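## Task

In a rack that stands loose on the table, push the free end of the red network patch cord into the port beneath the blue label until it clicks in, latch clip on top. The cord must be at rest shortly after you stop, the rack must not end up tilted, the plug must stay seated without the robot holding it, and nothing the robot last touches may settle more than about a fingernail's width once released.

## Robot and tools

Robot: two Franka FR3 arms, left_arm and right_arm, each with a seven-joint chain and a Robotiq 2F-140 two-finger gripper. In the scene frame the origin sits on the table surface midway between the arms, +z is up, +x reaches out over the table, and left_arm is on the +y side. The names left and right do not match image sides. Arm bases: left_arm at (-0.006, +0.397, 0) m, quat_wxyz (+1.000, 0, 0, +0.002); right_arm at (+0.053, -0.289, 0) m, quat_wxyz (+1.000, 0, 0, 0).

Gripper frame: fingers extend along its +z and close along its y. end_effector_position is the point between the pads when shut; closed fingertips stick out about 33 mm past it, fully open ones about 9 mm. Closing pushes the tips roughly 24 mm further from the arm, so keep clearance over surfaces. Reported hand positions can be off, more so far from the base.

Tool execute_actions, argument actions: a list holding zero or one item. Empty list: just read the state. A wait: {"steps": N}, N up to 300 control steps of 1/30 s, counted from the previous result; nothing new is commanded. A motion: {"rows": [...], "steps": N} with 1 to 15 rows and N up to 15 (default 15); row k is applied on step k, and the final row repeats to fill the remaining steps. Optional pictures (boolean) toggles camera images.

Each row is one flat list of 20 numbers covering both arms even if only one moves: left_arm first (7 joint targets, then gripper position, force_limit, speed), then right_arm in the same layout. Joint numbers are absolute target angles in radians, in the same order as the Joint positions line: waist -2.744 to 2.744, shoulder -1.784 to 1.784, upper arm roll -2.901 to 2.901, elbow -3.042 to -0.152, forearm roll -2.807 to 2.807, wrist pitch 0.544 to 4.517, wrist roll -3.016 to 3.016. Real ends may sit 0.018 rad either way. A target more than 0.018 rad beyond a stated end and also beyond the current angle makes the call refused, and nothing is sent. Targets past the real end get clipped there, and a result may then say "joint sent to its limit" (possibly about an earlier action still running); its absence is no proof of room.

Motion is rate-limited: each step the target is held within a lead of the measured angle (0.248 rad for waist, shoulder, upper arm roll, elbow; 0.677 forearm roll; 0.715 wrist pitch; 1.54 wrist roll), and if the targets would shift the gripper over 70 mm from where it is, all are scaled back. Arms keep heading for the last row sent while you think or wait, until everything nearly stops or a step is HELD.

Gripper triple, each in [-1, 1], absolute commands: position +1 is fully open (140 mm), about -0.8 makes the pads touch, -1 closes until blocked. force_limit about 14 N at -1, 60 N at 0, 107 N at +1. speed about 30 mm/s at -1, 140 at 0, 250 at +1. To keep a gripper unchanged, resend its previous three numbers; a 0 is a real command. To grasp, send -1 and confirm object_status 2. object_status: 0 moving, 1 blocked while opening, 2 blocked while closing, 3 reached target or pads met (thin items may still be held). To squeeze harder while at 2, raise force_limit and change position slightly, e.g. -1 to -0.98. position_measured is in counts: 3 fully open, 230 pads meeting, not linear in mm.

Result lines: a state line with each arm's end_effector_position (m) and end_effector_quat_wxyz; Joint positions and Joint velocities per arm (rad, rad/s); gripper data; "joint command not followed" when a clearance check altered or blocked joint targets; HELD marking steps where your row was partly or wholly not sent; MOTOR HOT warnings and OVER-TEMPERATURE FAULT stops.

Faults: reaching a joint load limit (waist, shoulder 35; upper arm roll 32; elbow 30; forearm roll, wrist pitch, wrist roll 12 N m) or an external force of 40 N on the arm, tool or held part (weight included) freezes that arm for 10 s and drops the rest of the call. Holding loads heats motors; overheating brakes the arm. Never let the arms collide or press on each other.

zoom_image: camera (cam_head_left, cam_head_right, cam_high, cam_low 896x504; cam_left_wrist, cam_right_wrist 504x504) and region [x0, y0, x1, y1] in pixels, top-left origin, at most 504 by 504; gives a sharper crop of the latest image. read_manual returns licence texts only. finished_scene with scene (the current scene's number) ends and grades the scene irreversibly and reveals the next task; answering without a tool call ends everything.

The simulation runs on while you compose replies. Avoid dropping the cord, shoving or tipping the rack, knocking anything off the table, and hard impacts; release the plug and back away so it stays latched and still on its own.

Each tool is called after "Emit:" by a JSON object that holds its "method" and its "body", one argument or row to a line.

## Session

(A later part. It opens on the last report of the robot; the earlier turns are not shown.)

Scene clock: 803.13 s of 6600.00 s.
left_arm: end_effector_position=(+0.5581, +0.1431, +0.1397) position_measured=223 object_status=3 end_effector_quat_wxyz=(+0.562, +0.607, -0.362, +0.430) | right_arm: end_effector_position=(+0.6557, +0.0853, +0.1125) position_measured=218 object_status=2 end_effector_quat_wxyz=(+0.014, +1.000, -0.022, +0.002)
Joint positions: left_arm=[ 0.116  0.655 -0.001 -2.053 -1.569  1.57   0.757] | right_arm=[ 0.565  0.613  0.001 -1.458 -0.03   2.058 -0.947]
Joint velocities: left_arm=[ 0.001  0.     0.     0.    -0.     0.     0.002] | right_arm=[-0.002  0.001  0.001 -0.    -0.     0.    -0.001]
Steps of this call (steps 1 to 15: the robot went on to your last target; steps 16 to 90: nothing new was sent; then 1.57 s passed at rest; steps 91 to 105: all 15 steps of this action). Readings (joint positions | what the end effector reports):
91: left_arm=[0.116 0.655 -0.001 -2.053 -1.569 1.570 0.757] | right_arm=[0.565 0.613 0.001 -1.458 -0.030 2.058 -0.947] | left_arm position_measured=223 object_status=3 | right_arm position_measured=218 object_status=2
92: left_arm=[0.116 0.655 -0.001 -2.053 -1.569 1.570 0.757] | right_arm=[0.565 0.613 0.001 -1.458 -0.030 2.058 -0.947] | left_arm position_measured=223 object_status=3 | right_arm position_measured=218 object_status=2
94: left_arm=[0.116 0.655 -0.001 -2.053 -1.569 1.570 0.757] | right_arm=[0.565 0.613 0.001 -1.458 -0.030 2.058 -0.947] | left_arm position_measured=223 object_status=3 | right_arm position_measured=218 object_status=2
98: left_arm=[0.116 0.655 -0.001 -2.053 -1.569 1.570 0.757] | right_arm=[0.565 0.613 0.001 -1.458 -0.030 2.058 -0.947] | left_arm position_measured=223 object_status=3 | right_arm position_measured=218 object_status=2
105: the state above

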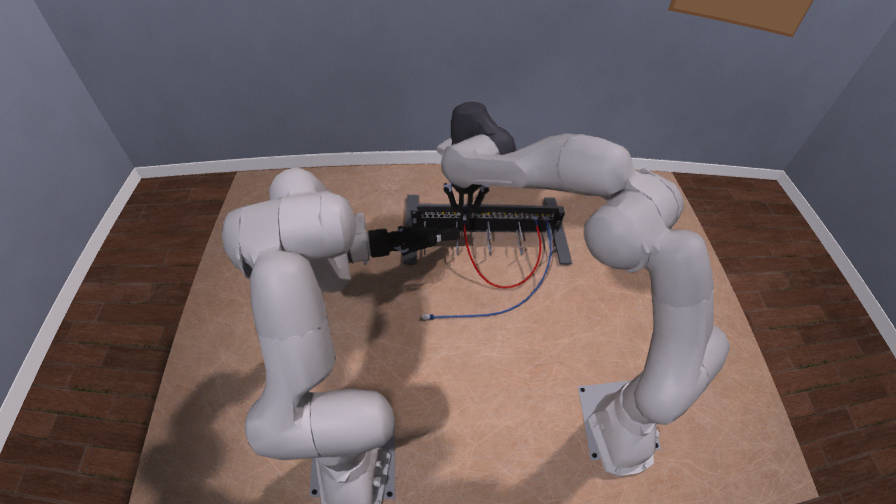

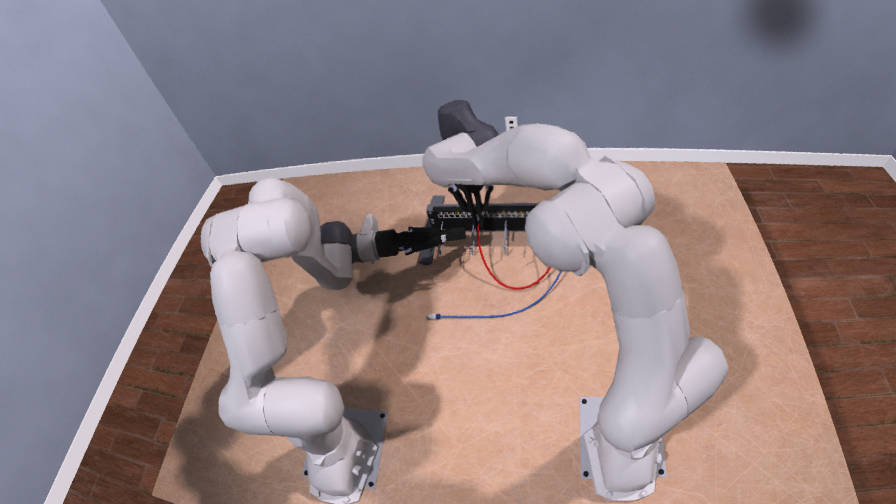

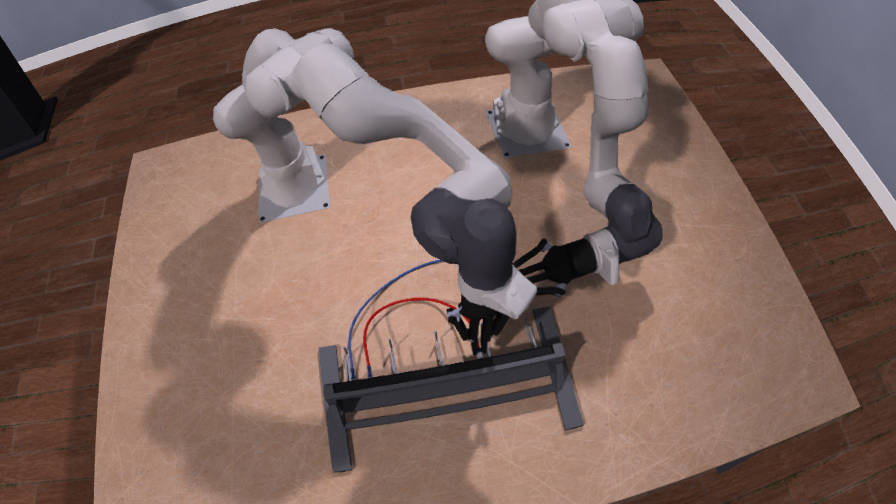

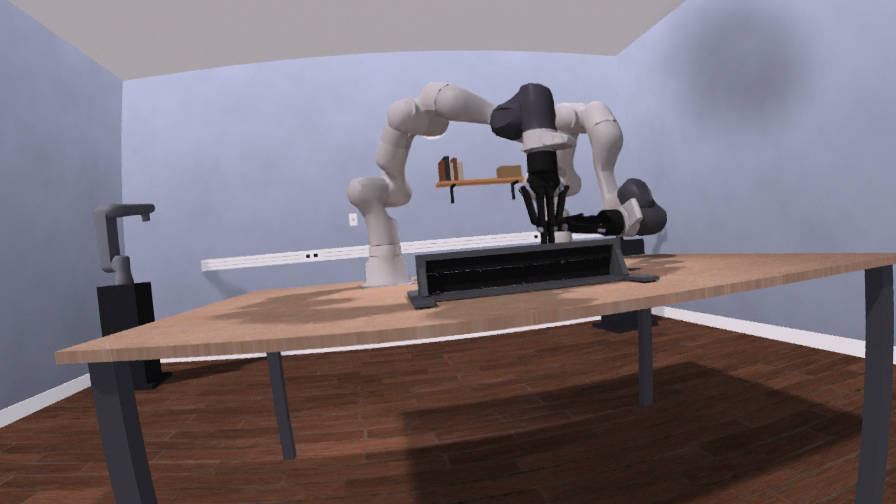

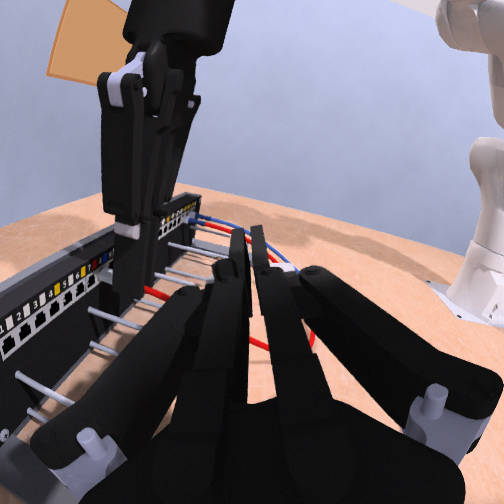

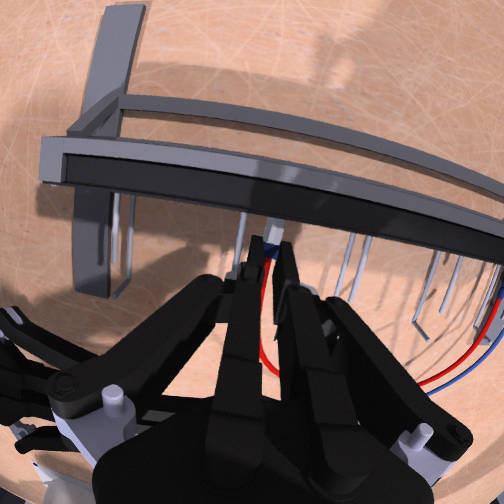

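Emit:
{"method": "execute_actions", "body": {
  "actions": [
    {"rows":[[0.117,0.655,0,-2.052,-1.5708,1.5708,0.75,-0.75,0,0.5,0.566,0.610,0,-1.463,-0.03,2.058,-0.948,-1,0.4,-0.6],[0.117,0.655,0,-2.052,-1.5708,1.5708,0.75,-0.75,0,0.5,0.568,0.605,0,-1.471,-0.03,2.062,-0.948,-1,0.4,-0.6],[0.117,0.655,0,-2.052,-1.5708,1.5708,0.75,-0.75,0,0.5,0.569,0.599,0,-1.481,-0.025,2.067,-0.954,-1,0.4,-0.6],[0.117,0.655,0,-2.052,-1.5708,1.5708,0.75,-0.75,0,0.5,0.569,0.593,0,-1.491,-0.018,2.073,-0.962,-1,0.4,-0.6],[0.117,0.655,0,-2.052,-1.5708,1.5708,0.75,-0.75,0,0.5,0.568,0.589,0,-1.498,-0.011,2.080,-0.970,-1,0.4,-0.6],[0.117,0.655,0,-2.052,-1.5708,1.5708,0.75,-0.75,0,0.5,0.566,0.585,0,-1.505,-0.004,2.087,-0.978,-1,0.4,-0.6],[0.117,0.655,0,-2.052,-1.5708,1.5708,0.75,-0.75,0,0.5,0.5635,0.581,0,-1.512,0.003,2.094,-0.986,-1,0.4,-0.6],[0.117,0.655,0,-2.052,-1.5708,1.5708,0.75,-0.75,0,0.5,0.561,0.577,0,-1.519,0.010,2.101,-0.994,-1,0.4,-0.6],[0.117,0.655,0,-2.052,-1.5708,1.5708,0.75,-0.75,0,0.5,0.5585,0.573,0,-1.526,0.017,2.108,-1.002,-1,0.4,-0.6],[0.117,0.655,0,-2.052,-1.5708,1.5708,0.75,-0.75,0,0.5,0.556,0.569,0,-1.533,0.024,2.115,-1.010,-1,0.4,-0.6],[0.117,0.655,0,-2.052,-1.5708,1.5708,0.75,-0.75,0,0.5,0.5535,0.565,0,-1.540,0.031,2.122,-1.018,-1,0.4,-0.6],[0.117,0.655,0,-2.052,-1.5708,1.5708,0.75,-0.75,0,0.5,0.551,0.561,0,-1.547,0.038,2.129,-1.026,-1,0.4,-0.6],[0.117,0.655,0,-2.052,-1.5708,1.5708,0.75,-0.75,0,0.5,0.5485,0.557,0,-1.554,0.045,2.136,-1.034,-1,0.4,-0.6],[0.117,0.655,0,-2.052,-1.5708,1.5708,0.75,-0.75,0,0.5,0.546,0.553,0,-1.561,0.052,2.143,-1.042,-1,0.4,-0.6],[0.117,0.655,0,-2.052,-1.5708,1.5708,0.75,-0.75,0,0.5,0.5435,0.549,0,-1.568,0.059,2.150,-1.048,-1,0.4,-0.6]],"steps":15}
  ],
  "pictures": false
}}

Emit:
{"method": "execute_actions", "body": {
  "actions": [
    {"rows":[[0.117,0.655,0,-2.052,-1.5708,1.5708,0.75,-0.75,0,0.5,0.541,0.545,0,-1.576,0.066,2.157,-1.054,-1,0.4,-0.6],[0.117,0.655,0,-2.052,-1.5708,1.5708,0.75,-0.75,0,0.5,0.5385,0.541,0,-1.584,0.073,2.164,-1.060,-1,0.4,-0.6],[0.117,0.655,0,-2.052,-1.5708,1.5708,0.75,-0.75,0,0.5,0.536,0.537,0,-1.592,0.080,2.171,-1.065,-1,0.4,-0.6],[0.117,0.655,0,-2.052,-1.5708,1.5708,0.75,-0.75,0,0.5,0.5335,0.533,0,-1.600,0.087,2.178,-1.070,-1,0.4,-0.6],[0.117,0.655,0,-2.052,-1.5708,1.5708,0.75,-0.75,0,0.5,0.531,0.529,0,-1.608,0.094,2.185,-1.074,-1,0.4,-0.6],[0.117,0.655,0,-2.052,-1.5708,1.5708,0.75,-0.75,0,0.5,0.5285,0.5255,0,-1.616,0.101,2.192,-1.074,-1,0.4,-0.6],[0.117,0.655,0,-2.052,-1.5708,1.5708,0.75,-0.75,0,0.5,0.526,0.522,0,-1.624,0.108,2.199,-1.074,-1,0.4,-0.6],[0.117,0.655,0,-2.052,-1.5708,1.5708,0.75,-0.75,0,0.5,0.5235,0.5185,0,-1.632,0.113,2.206,-1.074,-1,0.4,-0.6],[0.117,0.655,0,-2.052,-1.5708,1.5708,0.75,-0.75,0,0.5,0.521,0.5155,0,-1.639,0.113,2.212,-1.074,-1,0.4,-0.6],[0.117,0.655,0,-2.052,-1.5708,1.5708,0.75,-0.75,0,0.5,0.5195,0.5155,0,-1.639,0.113,2.2155,-1.074,-1,0.4,-0.6]],"steps":15}
  ],
  "pictures": false
}}

Emit:
{"method": "execute_actions", "body": {
  "actions": [
    {"steps":20}
  ]
}}

Emit:
{"method": "zoom_image", "body": {
  "camera": "cam_left_wrist",
  "region": [80, 250, 135, 296]
}}

Scene clock: 849.47 s of 6600.00 s.
left_arm: end_effector_position=(+0.5581, +0.1431, +0.1397) position_measured=223 object_status=3 end_effector_quat_wxyz=(+0.562, +0.607, -0.362, +0.430) | right_arm: end_effector_position=(+0.6449, +0.0845, +0.1127) position_measured=218 object_status=2 end_effector_quat_wxyz=(-0.015, +1.000, -0.022, -0.005)
Joint positions: left_arm=[ 0.116  0.655 -0.001 -2.053 -1.569  1.57   0.757] | right_arm=[ 0.551  0.56   0.001 -1.551  0.035  2.118 -0.994]
Joint velocities: left_arm=[-0.001 -0.002  0.001  0.001 -0.001  0.    -0.   ] | right_arm=[-0.08  -0.112  0.    -0.193  0.186  0.175 -0.166]
Steps of this call (steps 1 to 15: the robot went on to your last target; steps 16 to 90: nothing new was sent; then 42.83 s passed at rest; steps 91 to 105: all 15 steps of this action). Readings (joint positions | what the end effector reports):
91: left_arm=[0.116 0.655 -0.001 -2.053 -1.569 1.570 0.757] | right_arm=[0.565 0.613 0.001 -1.459 -0.030 2.058 -0.947] | left_arm position_measured=223 object_status=3 | right_arm position_measured=218 object_status=2
92: left_arm=[0.116 0.655 -0.001 -2.053 -1.569 1.570 0.757] | right_arm=[0.565 0.611 0.001 -1.462 -0.030 2.058 -0.947] | left_arm position_measured=223 object_status=3 | right_arm position_measured=218 object_status=2
94: left_arm=[0.116 0.655 -0.001 -2.053 -1.569 1.570 0.757] | right_arm=[0.566 0.605 0.001 -1.474 -0.027 2.062 -0.949] | left_arm position_measured=223 object_status=3 | right_arm position_measured=218 object_status=2
98: left_arm=[0.116 0.655 -0.001 -2.053 -1.569 1.570 0.757] | right_arm=[0.566 0.588 0.001 -1.502 -0.010 2.077 -0.959] | left_arm position_measured=223 object_status=3 | right_arm position_measured=218 object_status=2
105: the state above

Scene clock: 849.97 s of 6600.00 s.
left_arm: end_effector_position=(+0.5581, +0.1431, +0.1397) position_measured=223 object_status=3 end_effector_quat_wxyz=(+0.562, +0.607, -0.362, +0.430) | right_arm: end_effector_position=(+0.6475, +0.0778, +0.1111) position_measured=218 object_status=2 end_effector_quat_wxyz=(-0.051, +0.998, -0.029, -0.001)
Joint positions: left_arm=[ 0.116  0.655 -0.001 -2.053 -1.569  1.57   0.757] | right_arm=[ 0.52   0.519  0.001 -1.636  0.108  2.203 -1.054]
Joint velocities: left_arm=[ 0.     0.001  0.001  0.001 -0.     0.    -0.   ] | right_arm=[-0.003 -0.008  0.    -0.015  0.025  0.065 -0.054]
Steps of this call (steps 1 to 15: all 15 steps of this action). Readings (joint positions | what the end effector reports):
1: left_arm=[0.116 0.655 -0.001 -2.053 -1.569 1.570 0.757] | right_arm=[0.548 0.555 0.001 -1.558 0.042 2.124 -1.000] | left_arm position_measured=223 object_status=3 | right_arm position_measured=218 object_status=2
2: left_arm=[0.116 0.655 -0.001 -2.053 -1.569 1.570 0.757] | right_arm=[0.545 0.551 0.001 -1.566 0.049 2.131 -1.005] | left_arm position_measured=223 object_status=3 | right_arm position_measured=218 object_status=2
4: left_arm=[0.116 0.655 -0.001 -2.053 -1.569 1.570 0.757] | right_arm=[0.540 0.543 0.001 -1.581 0.063 2.145 -1.017] | left_arm position_measured=223 object_status=3 | right_arm position_measured=218 object_status=2
8: left_arm=[0.116 0.655 -0.001 -2.053 -1.569 1.570 0.757] | right_arm=[0.530 0.528 0.001 -1.613 0.090 2.172 -1.036] | left_arm position_measured=223 object_status=3 | right_arm position_measured=218 object_status=2
15: the state above

Scene clock: 850.63 s of 6600.00 s.
left_arm: end_effector_position=(+0.5581, +0.1431, +0.1397) position_measured=223 object_status=3 end_effector_quat_wxyz=(+0.562, +0.607, -0.362, +0.430) | right_arm: end_effector_position=(+0.6499, +0.0795, +0.1123) position_measured=218 object_status=2 end_effector_quat_wxyz=(-0.054, +0.998, -0.023, +0.003)
Joint positions: left_arm=[ 0.116  0.655 -0.001 -2.053 -1.569  1.57   0.757] | right_arm=[ 0.52   0.518  0.001 -1.637  0.111  2.213 -1.068]
Joint velocities: left_arm=[ 0.001  0.001 -0.001 -0.001  0.     0.001  0.001] | right_arm=[-0.001  0.001 -0.001  0.    -0.     0.002 -0.005]
Steps of this call (steps 1 to 20: the robot went on to your last target). Readings (joint positions | what the end effector reports):
1: left_arm=[0.116 0.655 -0.001 -2.053 -1.569 1.570 0.757] | right_arm=[0.520 0.518 0.001 -1.636 0.109 2.204 -1.056] | left_arm position_measured=223 object_status=3 | right_arm position_measured=218 object_status=2
2: left_arm=[0.116 0.655 -0.001 -2.053 -1.569 1.570 0.757] | right_arm=[0.520 0.518 0.001 -1.636 0.109 2.206 -1.057] | left_arm position_measured=223 object_status=3 | right_arm position_measured=218 object_status=2
4: left_arm=[0.116 0.655 -0.001 -2.053 -1.569 1.570 0.757] | right_arm=[0.520 0.518 0.001 -1.636 0.110 2.208 -1.060] | left_arm position_measured=223 object_status=3 | right_arm position_measured=218 object_status=2
8: left_arm=[0.116 0.655 -0.001 -2.053 -1.569 1.570 0.757] | right_arm=[0.520 0.518 0.001 -1.637 0.111 2.211 -1.063] | left_arm position_measured=223 object_status=3 | right_arm position_measured=218 object_status=2
20: the state above

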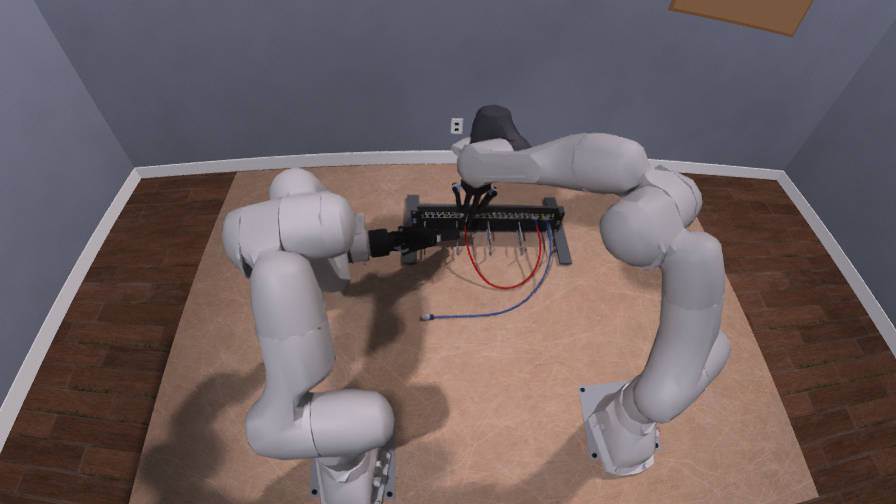

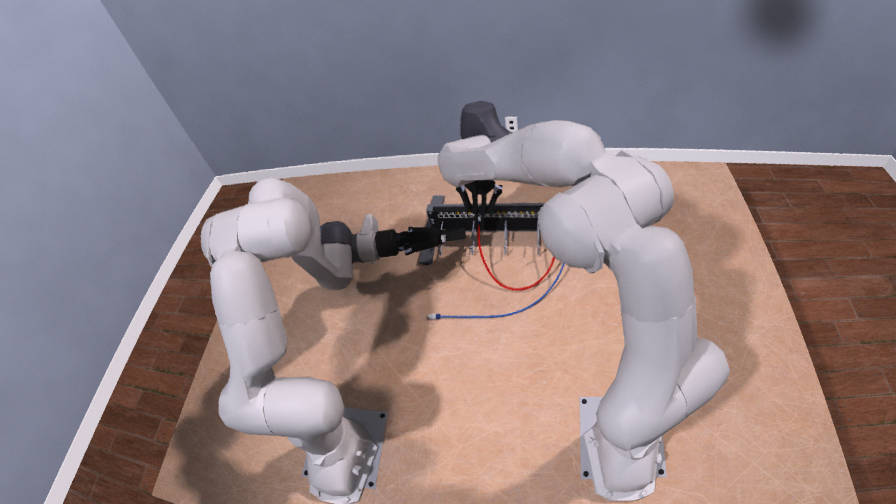

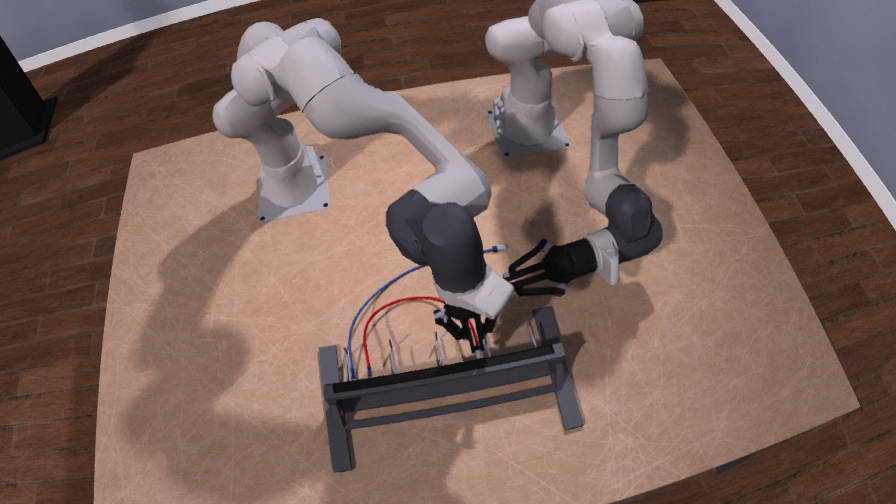

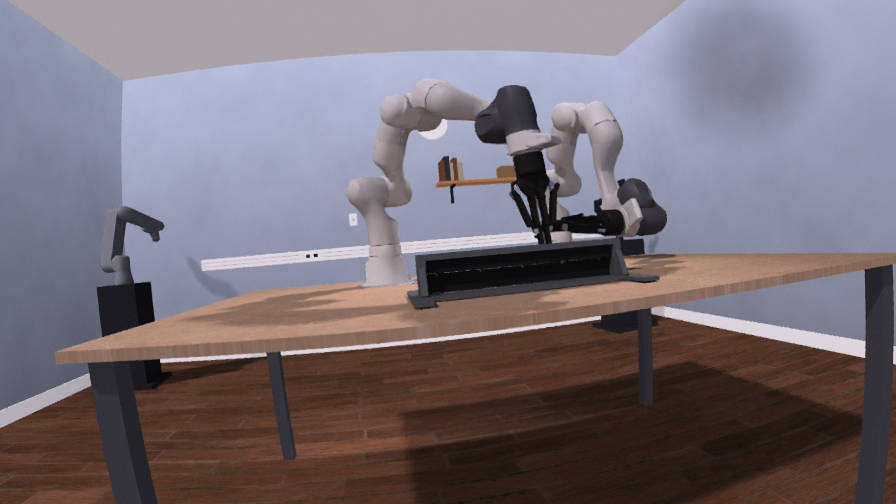

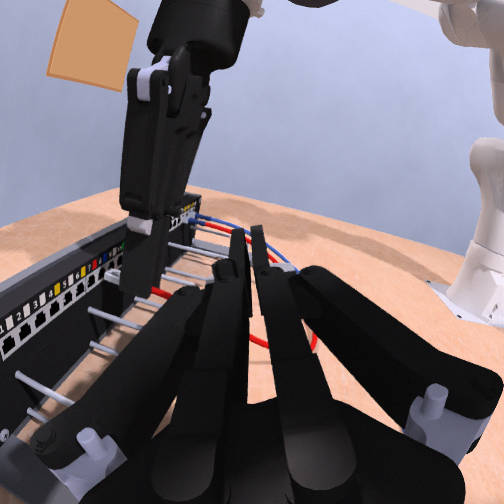

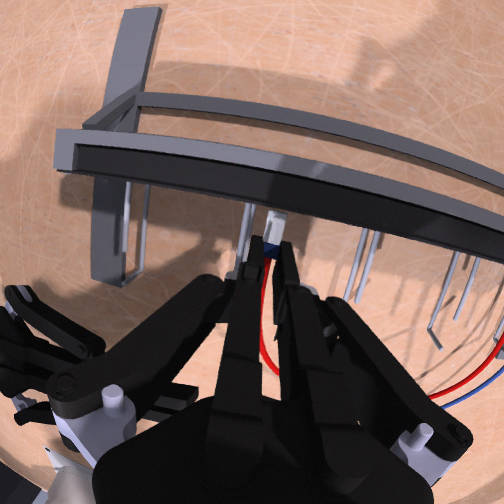

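Region (80, 250, 135, 296) of cam_left_wrist's 504x504 image, scaled by 9.164, with more detail than that image has; it fills the top 422 rows of this view, and the rest is white.

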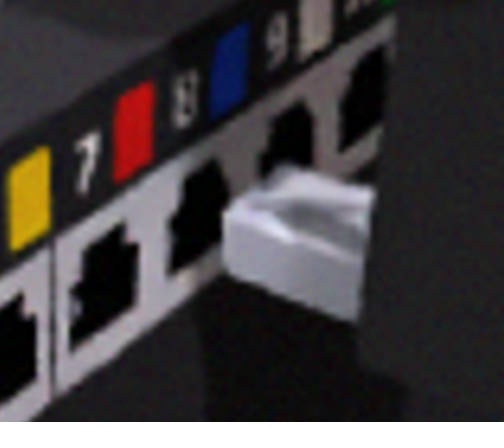

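Emit:
{"method": "execute_actions", "body": {
  "actions": []
}}

Scene clock: 870.03 s of 6600.00 s.
left_arm: end_effector_position=(+0.5581, +0.1431, +0.1397) position_measured=223 object_status=3 end_effector_quat_wxyz=(+0.562, +0.607, -0.362, +0.430) | right_arm: end_effector_position=(+0.6499, +0.0795, +0.1123) position_measured=218 object_status=2 end_effector_quat_wxyz=(-0.054, +0.998, -0.022, +0.003)
Joint positions: left_arm=[ 0.116  0.655 -0.001 -2.053 -1.569  1.57   0.757] | right_arm=[ 0.52   0.518  0.001 -1.637  0.111  2.213 -1.07 ]
Joint velocities: left_arm=[ 0.     0.     0.    -0.     0.001  0.     0.   ] | right_arm=[ 0.     0.    -0.    -0.001 -0.001 -0.001  0.001]
Steps of this call (steps 1 to 15: the robot went on to your last target; steps 16 to 90: nothing new was sent; then 16.40 s passed at rest). Readings (joint positions | what the end effector reports):
1: left_arm=[0.116 0.655 -0.001 -2.053 -1.569 1.570 0.757] | right_arm=[0.520 0.518 0.001 -1.637 0.111 2.213 -1.068] | left_arm position_measured=223 object_status=3 | right_arm position_measured=218 object_status=2
2: left_arm=[0.116 0.655 -0.001 -2.053 -1.569 1.570 0.757] | right_arm=[0.520 0.518 0.001 -1.637 0.111 2.213 -1.068] | left_arm position_measured=223 object_status=3 | right_arm position_measured=218 object_status=2
4: left_arm=[0.116 0.655 -0.001 -2.053 -1.569 1.570 0.757] | right_arm=[0.520 0.518 0.001 -1.637 0.111 2.213 -1.069] | left_arm position_measured=223 object_status=3 | right_arm position_measured=218 object_status=2
8: left_arm=[0.116 0.655 -0.001 -2.053 -1.569 1.570 0.757] | right_arm=[0.520 0.518 0.001 -1.637 0.111 2.213 -1.069] | left_arm position_measured=223 object_status=3 | right_arm position_measured=218 object_status=2
90: the state above
All arms were judged still, so your last target was given up. Only a new action makes them travel on or press farther. Fingers that are still opening or closing keep moving.

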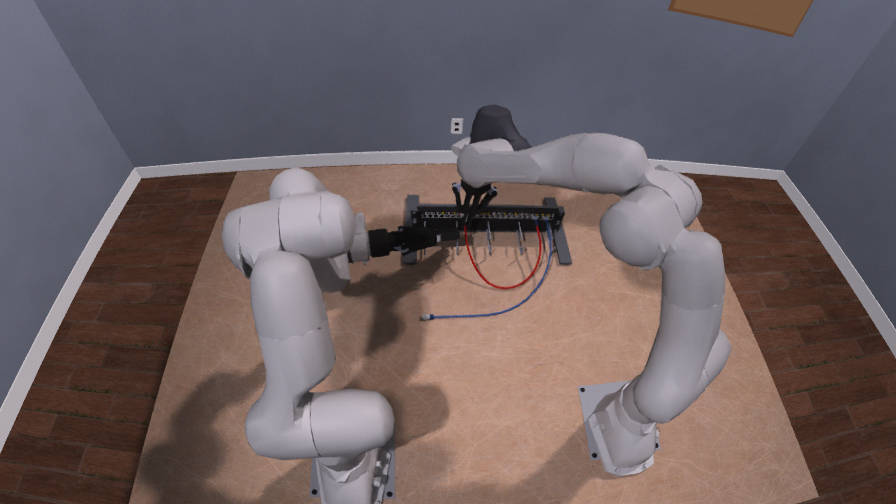

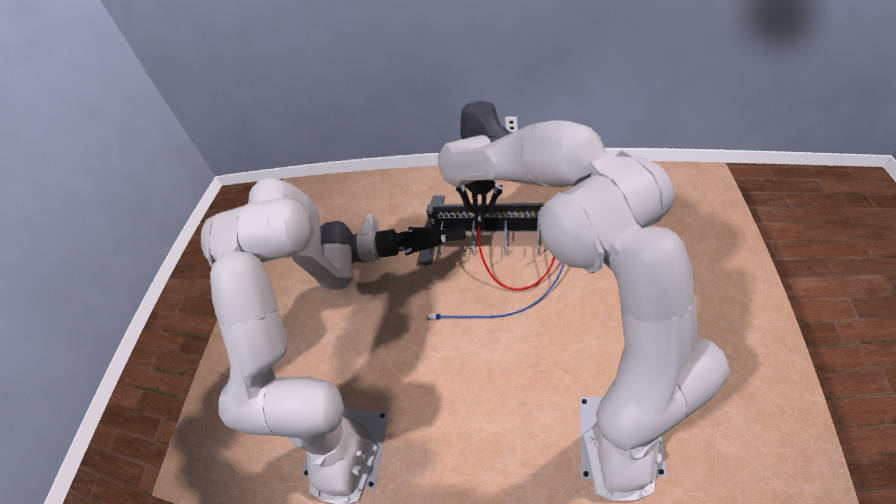

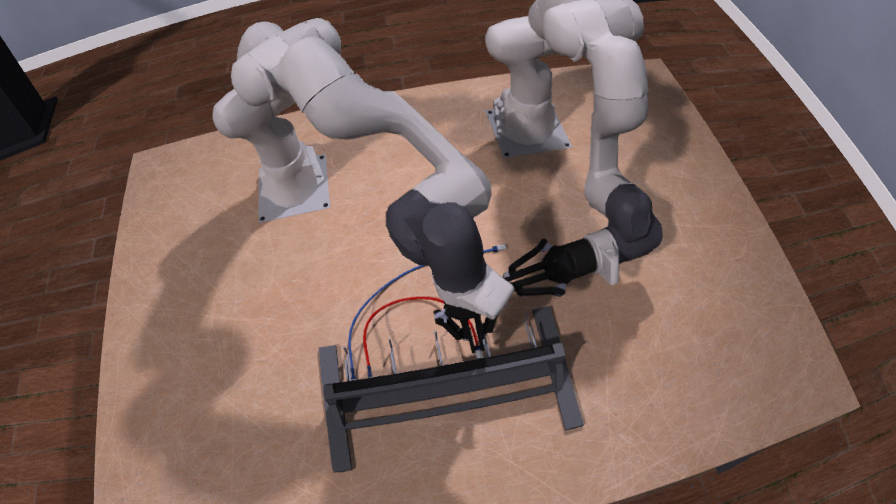

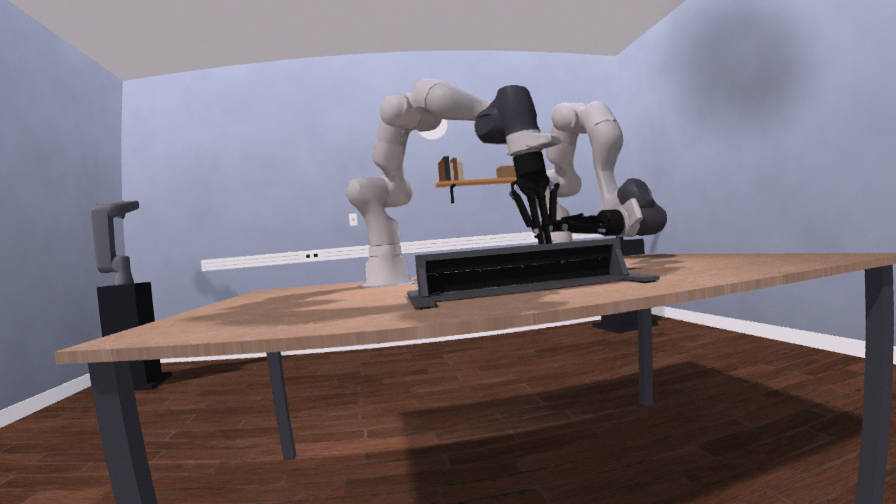

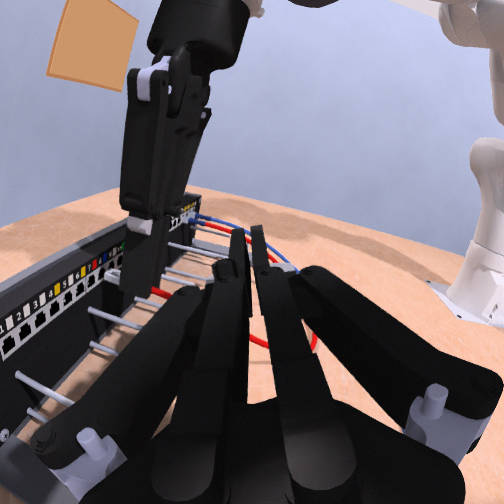

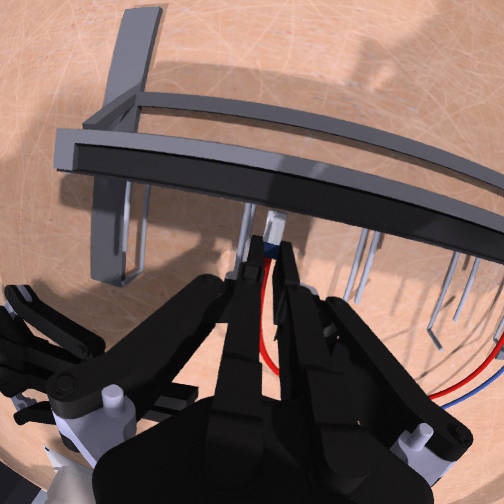

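Emit:
{"method": "execute_actions", "body": {
  "actions": [
    {"rows":[[0.117,0.655,0,-2.052,-1.5708,1.5708,0.75,-0.75,0,0.5,0.518,0.523,0,-1.630,0.113,2.209,-1.075,-1,0.4,-0.6],[0.117,0.655,0,-2.052,-1.5708,1.5708,0.75,-0.75,0,0.5,0.518,0.523,0,-1.630,0.113,2.209,-1.075,-1,0.4,-0.6],[0.117,0.655,0,-2.052,-1.5708,1.5708,0.75,-0.75,0,0.5,0.518,0.523,0,-1.630,0.113,2.209,-1.075,-1,0.4,-0.6],[0.117,0.655,0,-2.052,-1.5708,1.5708,0.75,-0.75,0,0.5,0.517,0.528,0,-1.622,0.113,2.206,-1.076,-1,0.4,-0.6],[0.117,0.655,0,-2.052,-1.5708,1.5708,0.75,-0.75,0,0.5,0.517,0.528,0,-1.622,0.113,2.206,-1.076,-1,0.4,-0.6],[0.117,0.655,0,-2.052,-1.5708,1.5708,0.75,-0.75,0,0.5,0.517,0.528,0,-1.622,0.113,2.206,-1.076,-1,0.4,-0.6],[0.117,0.655,0,-2.052,-1.5708,1.5708,0.75,-0.75,0,0.5,0.516,0.5325,0,-1.615,0.113,2.203,-1.077,-1,0.4,-0.6]],"steps":15}
  ],
  "pictures": false
}}

Emit:
{"method": "execute_actions", "body": {
  "actions": [
    {"steps":15}
  ]
}}

Emit:
{"method": "zoom_image", "body": {
  "camera": "cam_left_wrist",
  "region": [75,250,130,296]
}}

Scene clock: 881.17 s of 6600.00 s.
left_arm: end_effector_position=(+0.5581, +0.1431, +0.1397) position_measured=223 object_status=3 end_effector_quat_wxyz=(+0.562, +0.607, -0.362, +0.430) | right_arm: end_effector_position=(+0.6541, +0.0798, +0.1115) position_measured=218 object_status=2 end_effector_quat_wxyz=(-0.054, +0.998, -0.022, +0.003)
Joint positions: left_arm=[ 0.116  0.655 -0.001 -2.053 -1.569  1.57   0.757] | right_arm=[ 0.517  0.531  0.001 -1.618  0.111  2.206 -1.072]
Joint velocities: left_arm=[-0.001  0.    -0.    -0.    -0.001  0.002  0.001] | right_arm=[-0.001 -0.001 -0.     0.003  0.001 -0.006 -0.004]
Steps of this call (steps 1 to 90: nothing new was sent; then 7.63 s passed at rest; steps 91 to 105: all 15 steps of this action). Readings (joint positions | what the end effector reports):
91: left_arm=[0.116 0.655 -0.001 -2.053 -1.569 1.570 0.757] | right_arm=[0.520 0.518 0.001 -1.636 0.111 2.213 -1.070] | left_arm position_measured=223 object_status=3 | right_arm position_measured=218 object_status=2
92: left_arm=[0.116 0.655 -0.001 -2.053 -1.569 1.570 0.757] | right_arm=[0.520 0.519 0.001 -1.634 0.111 2.213 -1.070] | left_arm position_measured=223 object_status=3 | right_arm position_measured=218 object_status=2
94: left_arm=[0.116 0.655 -0.001 -2.053 -1.569 1.570 0.757] | right_arm=[0.520 0.521 0.001 -1.631 0.111 2.212 -1.070] | left_arm position_measured=223 object_status=3 | right_arm position_measured=218 object_status=2
98: left_arm=[0.116 0.655 -0.001 -2.053 -1.569 1.570 0.757] | right_arm=[0.518 0.527 0.001 -1.622 0.111 2.209 -1.071] | left_arm position_measured=223 object_status=3 | right_arm position_measured=218 object_status=2
105: the state above

Scene clock: 881.67 s of 6600.00 s.
left_arm: end_effector_position=(+0.5581, +0.1431, +0.1397) position_measured=223 object_status=3 end_effector_quat_wxyz=(+0.562, +0.607, -0.362, +0.430) | right_arm: end_effector_position=(+0.6540, +0.0797, +0.1116) position_measured=218 object_status=2 end_effector_quat_wxyz=(-0.054, +0.998, -0.022, +0.003)
Joint positions: left_arm=[ 0.116  0.655 -0.001 -2.053 -1.569  1.57   0.757] | right_arm=[ 0.517  0.531  0.001 -1.617  0.111  2.206 -1.073]
Joint velocities: left_arm=[-0.001 -0.001 -0.001 -0.     0.001  0.     0.   ] | right_arm=[-0.001 -0.001 -0.     0.002 -0.001 -0.001 -0.001]
Steps of this call (steps 1 to 15: the robot went on to your last target). Readings (joint positions | what the end effector reports):
1: left_arm=[0.116 0.655 -0.001 -2.053 -1.569 1.570 0.757] | right_arm=[0.517 0.531 0.001 -1.618 0.111 2.206 -1.072] | left_arm position_measured=223 object_status=3 | right_arm position_measured=218 object_status=2
2: left_arm=[0.116 0.655 -0.001 -2.053 -1.569 1.570 0.757] | right_arm=[0.517 0.531 0.001 -1.618 0.111 2.206 -1.072] | left_arm position_measured=223 object_status=3 | right_arm position_measured=218 object_status=2
4: left_arm=[0.116 0.655 -0.001 -2.053 -1.569 1.570 0.757] | right_arm=[0.517 0.531 0.001 -1.617 0.111 2.206 -1.072] | left_arm position_measured=223 object_status=3 | right_arm position_measured=218 object_status=2
8: left_arm=[0.116 0.655 -0.001 -2.053 -1.569 1.570 0.757] | right_arm=[0.517 0.531 0.001 -1.617 0.111 2.206 -1.072] | left_arm position_measured=223 object_status=3 | right_arm position_measured=218 object_status=2
15: the state above
All arms were judged still, so your last target was given up. Only a new action makes them travel on or press farther. Fingers that are still opening or closing keep moving.

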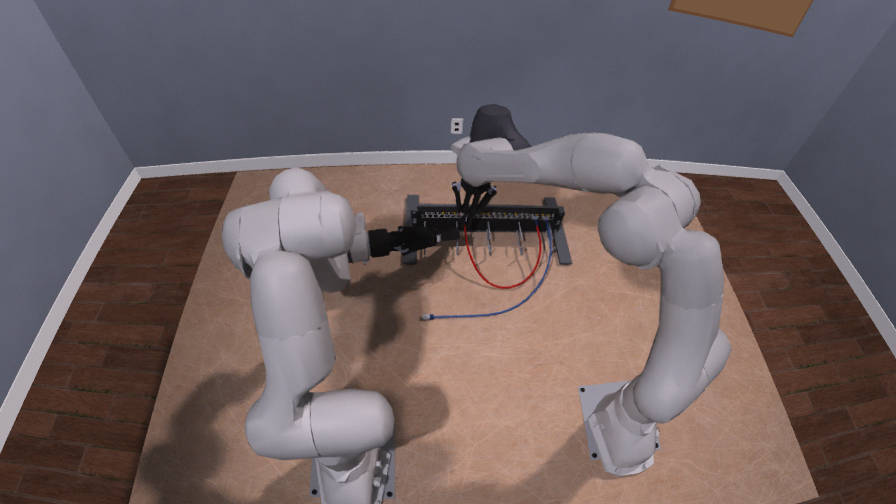

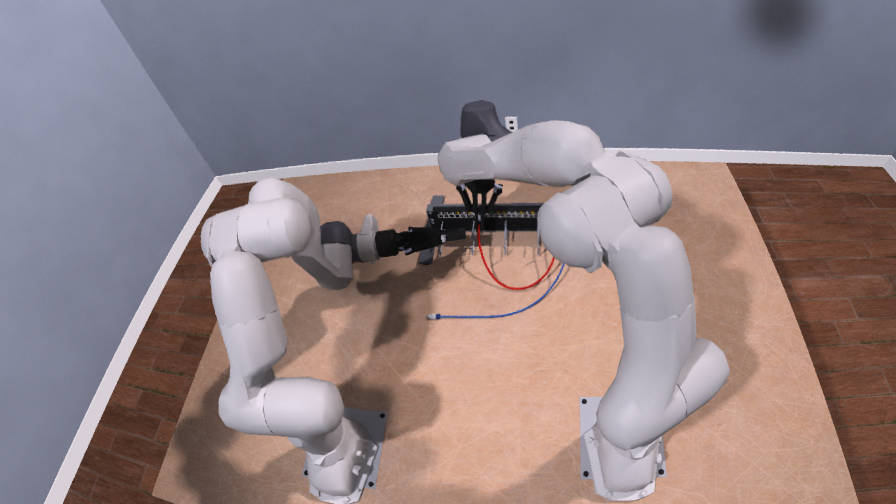

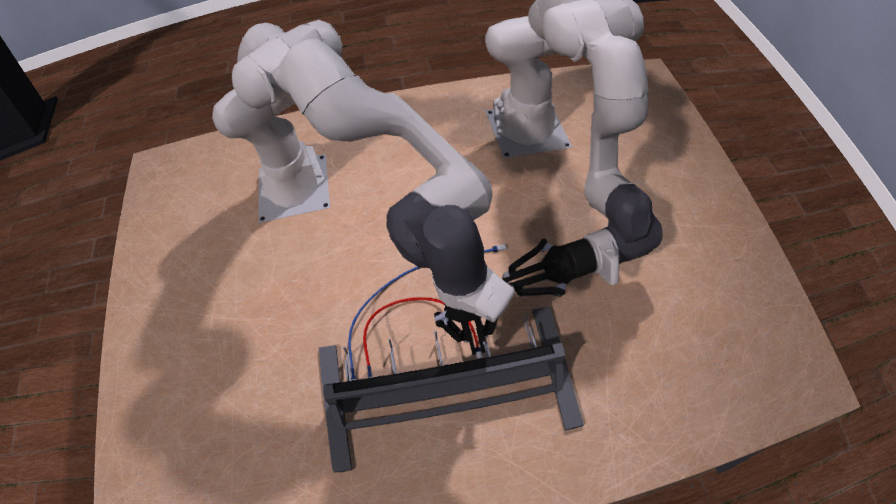

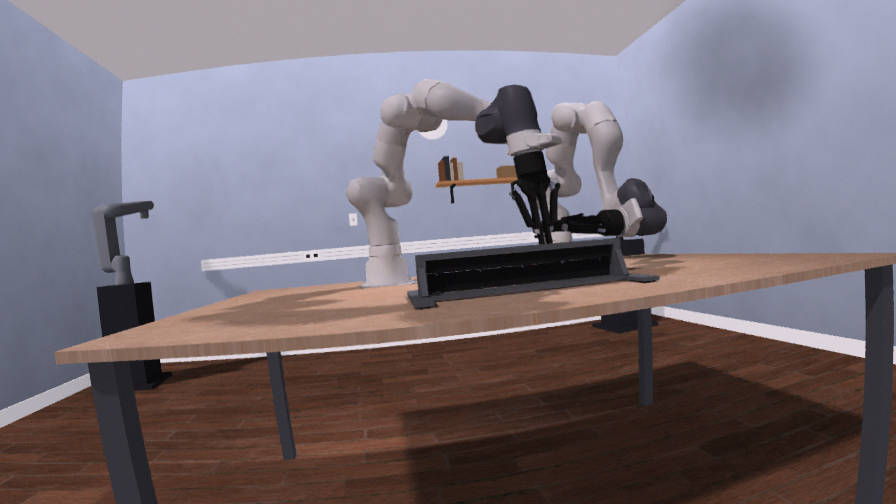

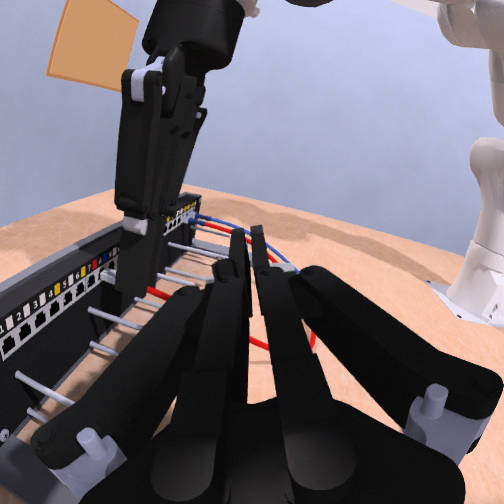

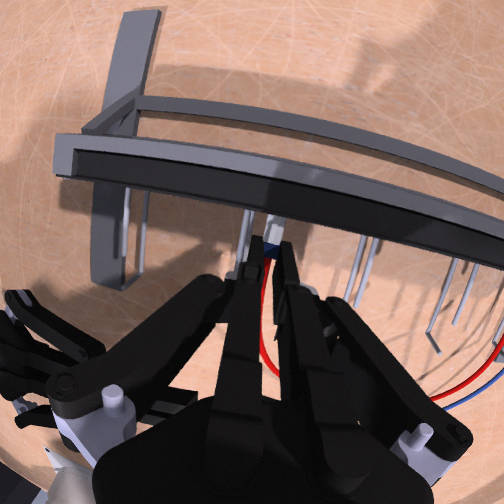

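Region (75, 250, 130, 296) of cam_left_wrist's 504x504 image, scaled by 9.164, with more detail than that image has; it fills the top 422 rows of this view, and the rest is white.

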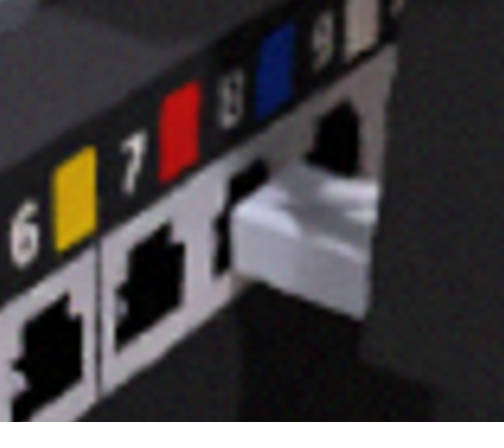

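Emit:
{"method": "execute_actions", "body": {
  "actions": [
    {"rows":[[0.117,0.655,0,-2.052,-1.5708,1.5708,0.75,-0.75,0,0.5,0.5156,0.5353,0,-1.6115,0.113,2.2018,-1.0775,-1,0.4,-0.6],[0.117,0.655,0,-2.052,-1.5708,1.5708,0.75,-0.75,0,0.5,0.5156,0.5353,0,-1.6115,0.113,2.2018,-1.0775,-1,0.4,-0.6],[0.117,0.655,0,-2.052,-1.5708,1.5708,0.75,-0.75,0,0.5,0.5156,0.5353,0,-1.6115,0.113,2.2018,-1.0775,-1,0.4,-0.6],[0.117,0.655,0,-2.052,-1.5708,1.5708,0.75,-0.75,0,0.5,0.5151,0.538,0,-1.6071,0.113,2.2004,-1.078,-1,0.4,-0.6],[0.117,0.655,0,-2.052,-1.5708,1.5708,0.75,-0.75,0,0.5,0.5151,0.538,0,-1.6071,0.113,2.2004,-1.078,-1,0.4,-0.6],[0.117,0.655,0,-2.052,-1.5708,1.5708,0.75,-0.75,0,0.5,0.5151,0.538,0,-1.6071,0.113,2.2004,-1.078,-1,0.4,-0.6],[0.117,0.655,0,-2.052,-1.5708,1.5708,0.75,-0.75,0,0.5,0.5143,0.5407,0,-1.6027,0.113,2.199,-1.079,-1,0.4,-0.6],[0.117,0.655,0,-2.052,-1.5708,1.5708,0.75,-0.75,0,0.5,0.5143,0.5407,0,-1.6027,0.113,2.199,-1.079,-1,0.4,-0.6],[0.117,0.655,0,-2.052,-1.5708,1.5708,0.75,-0.75,0,0.5,0.5143,0.5407,0,-1.6027,0.113,2.199,-1.079,-1,0.4,-0.6],[0.117,0.655,0,-2.052,-1.5708,1.5708,0.75,-0.75,0,0.5,0.5135,0.5434,0,-1.5983,0.113,2.1975,-1.080,-1,0.4,-0.6]],"steps":15}
  ],
  "pictures": false
}}

Emit:
{"method": "execute_actions", "body": {
  "actions": [
    {"steps":15}
  ],
  "pictures": false
}}

Scene clock: 895.03 s of 6600.00 s.
left_arm: end_effector_position=(+0.5581, +0.1431, +0.1397) position_measured=223 object_status=3 end_effector_quat_wxyz=(+0.562, +0.607, -0.362, +0.430) | right_arm: end_effector_position=(+0.6557, +0.0805, +0.1104) position_measured=218 object_status=2 end_effector_quat_wxyz=(-0.054, +0.998, -0.022, +0.001)
Joint positions: left_arm=[ 0.116  0.655 -0.001 -2.053 -1.569  1.57   0.757] | right_arm=[ 0.517  0.541  0.001 -1.602  0.112  2.197 -1.074]
Joint velocities: left_arm=[-0.     0.    -0.001  0.001  0.    -0.001 -0.001] | right_arm=[-0.001  0.004 -0.     0.006  0.001 -0.008 -0.003]
Steps of this call (steps 1 to 90: nothing new was sent; then 9.87 s passed at rest; steps 91 to 105: all 15 steps of this action). Readings (joint positions | what the end effector reports):
91: left_arm=[0.116 0.655 -0.001 -2.053 -1.569 1.570 0.757] | right_arm=[0.517 0.531 0.001 -1.616 0.111 2.205 -1.073] | left_arm position_measured=223 object_status=3 | right_arm position_measured=218 object_status=2
92: left_arm=[0.116 0.655 -0.001 -2.053 -1.569 1.570 0.757] | right_arm=[0.517 0.532 0.001 -1.615 0.111 2.205 -1.073] | left_arm position_measured=223 object_status=3 | right_arm position_measured=218 object_status=2
94: left_arm=[0.116 0.655 -0.001 -2.053 -1.569 1.570 0.757] | right_arm=[0.517 0.533 0.001 -1.613 0.111 2.204 -1.073] | left_arm position_measured=223 object_status=3 | right_arm position_measured=218 object_status=2
98: left_arm=[0.116 0.655 -0.001 -2.053 -1.569 1.570 0.757] | right_arm=[0.517 0.537 0.001 -1.608 0.111 2.202 -1.073] | left_arm position_measured=223 object_status=3 | right_arm position_measured=218 object_status=2
105: the state above

Scene clock: 895.53 s of 6600.00 s.
left_arm: end_effector_position=(+0.5581, +0.1431, +0.1397) position_measured=223 object_status=3 end_effector_quat_wxyz=(+0.562, +0.607, -0.362, +0.430) | right_arm: end_effector_position=(+0.6557, +0.0805, +0.1104) position_measured=218 object_status=2 end_effector_quat_wxyz=(-0.054, +0.998, -0.021, +0.001)
Joint positions: left_arm=[ 0.116  0.655 -0.001 -2.053 -1.569  1.57   0.757] | right_arm=[ 0.517  0.541  0.001 -1.602  0.112  2.196 -1.075]
Joint velocities: left_arm=[-0.001  0.    -0.001  0.001  0.     0.001 -0.   ] | right_arm=[ 0.     0.001 -0.002 -0.     0.001  0.    -0.001]
Steps of this call (steps 1 to 15: the robot went on to your last target). Readings (joint positions | what the end effector reports):
1: left_arm=[0.116 0.655 -0.001 -2.053 -1.569 1.570 0.757] | right_arm=[0.517 0.541 0.001 -1.602 0.112 2.197 -1.075] | left_arm position_measured=223 object_status=3 | right_arm position_measured=218 object_status=2
2: left_arm=[0.116 0.655 -0.001 -2.053 -1.569 1.570 0.757] | right_arm=[0.517 0.541 0.001 -1.602 0.112 2.197 -1.075] | left_arm position_measured=223 object_status=3 | right_arm position_measured=218 object_status=2
4: left_arm=[0.116 0.655 -0.001 -2.053 -1.569 1.570 0.757] | right_arm=[0.517 0.541 0.001 -1.602 0.112 2.196 -1.075] | left_arm position_measured=223 object_status=3 | right_arm position_measured=218 object_status=2
8: left_arm=[0.116 0.655 -0.001 -2.053 -1.569 1.570 0.757] | right_arm=[0.517 0.541 0.001 -1.602 0.112 2.196 -1.075] | left_arm position_measured=223 object_status=3 | right_arm position_measured=218 object_status=2
15: the state above
All arms were judged still, so your last target was given up. Only a new action makes them travel on or press farther. Fingers that are still opening or closing keep moving.


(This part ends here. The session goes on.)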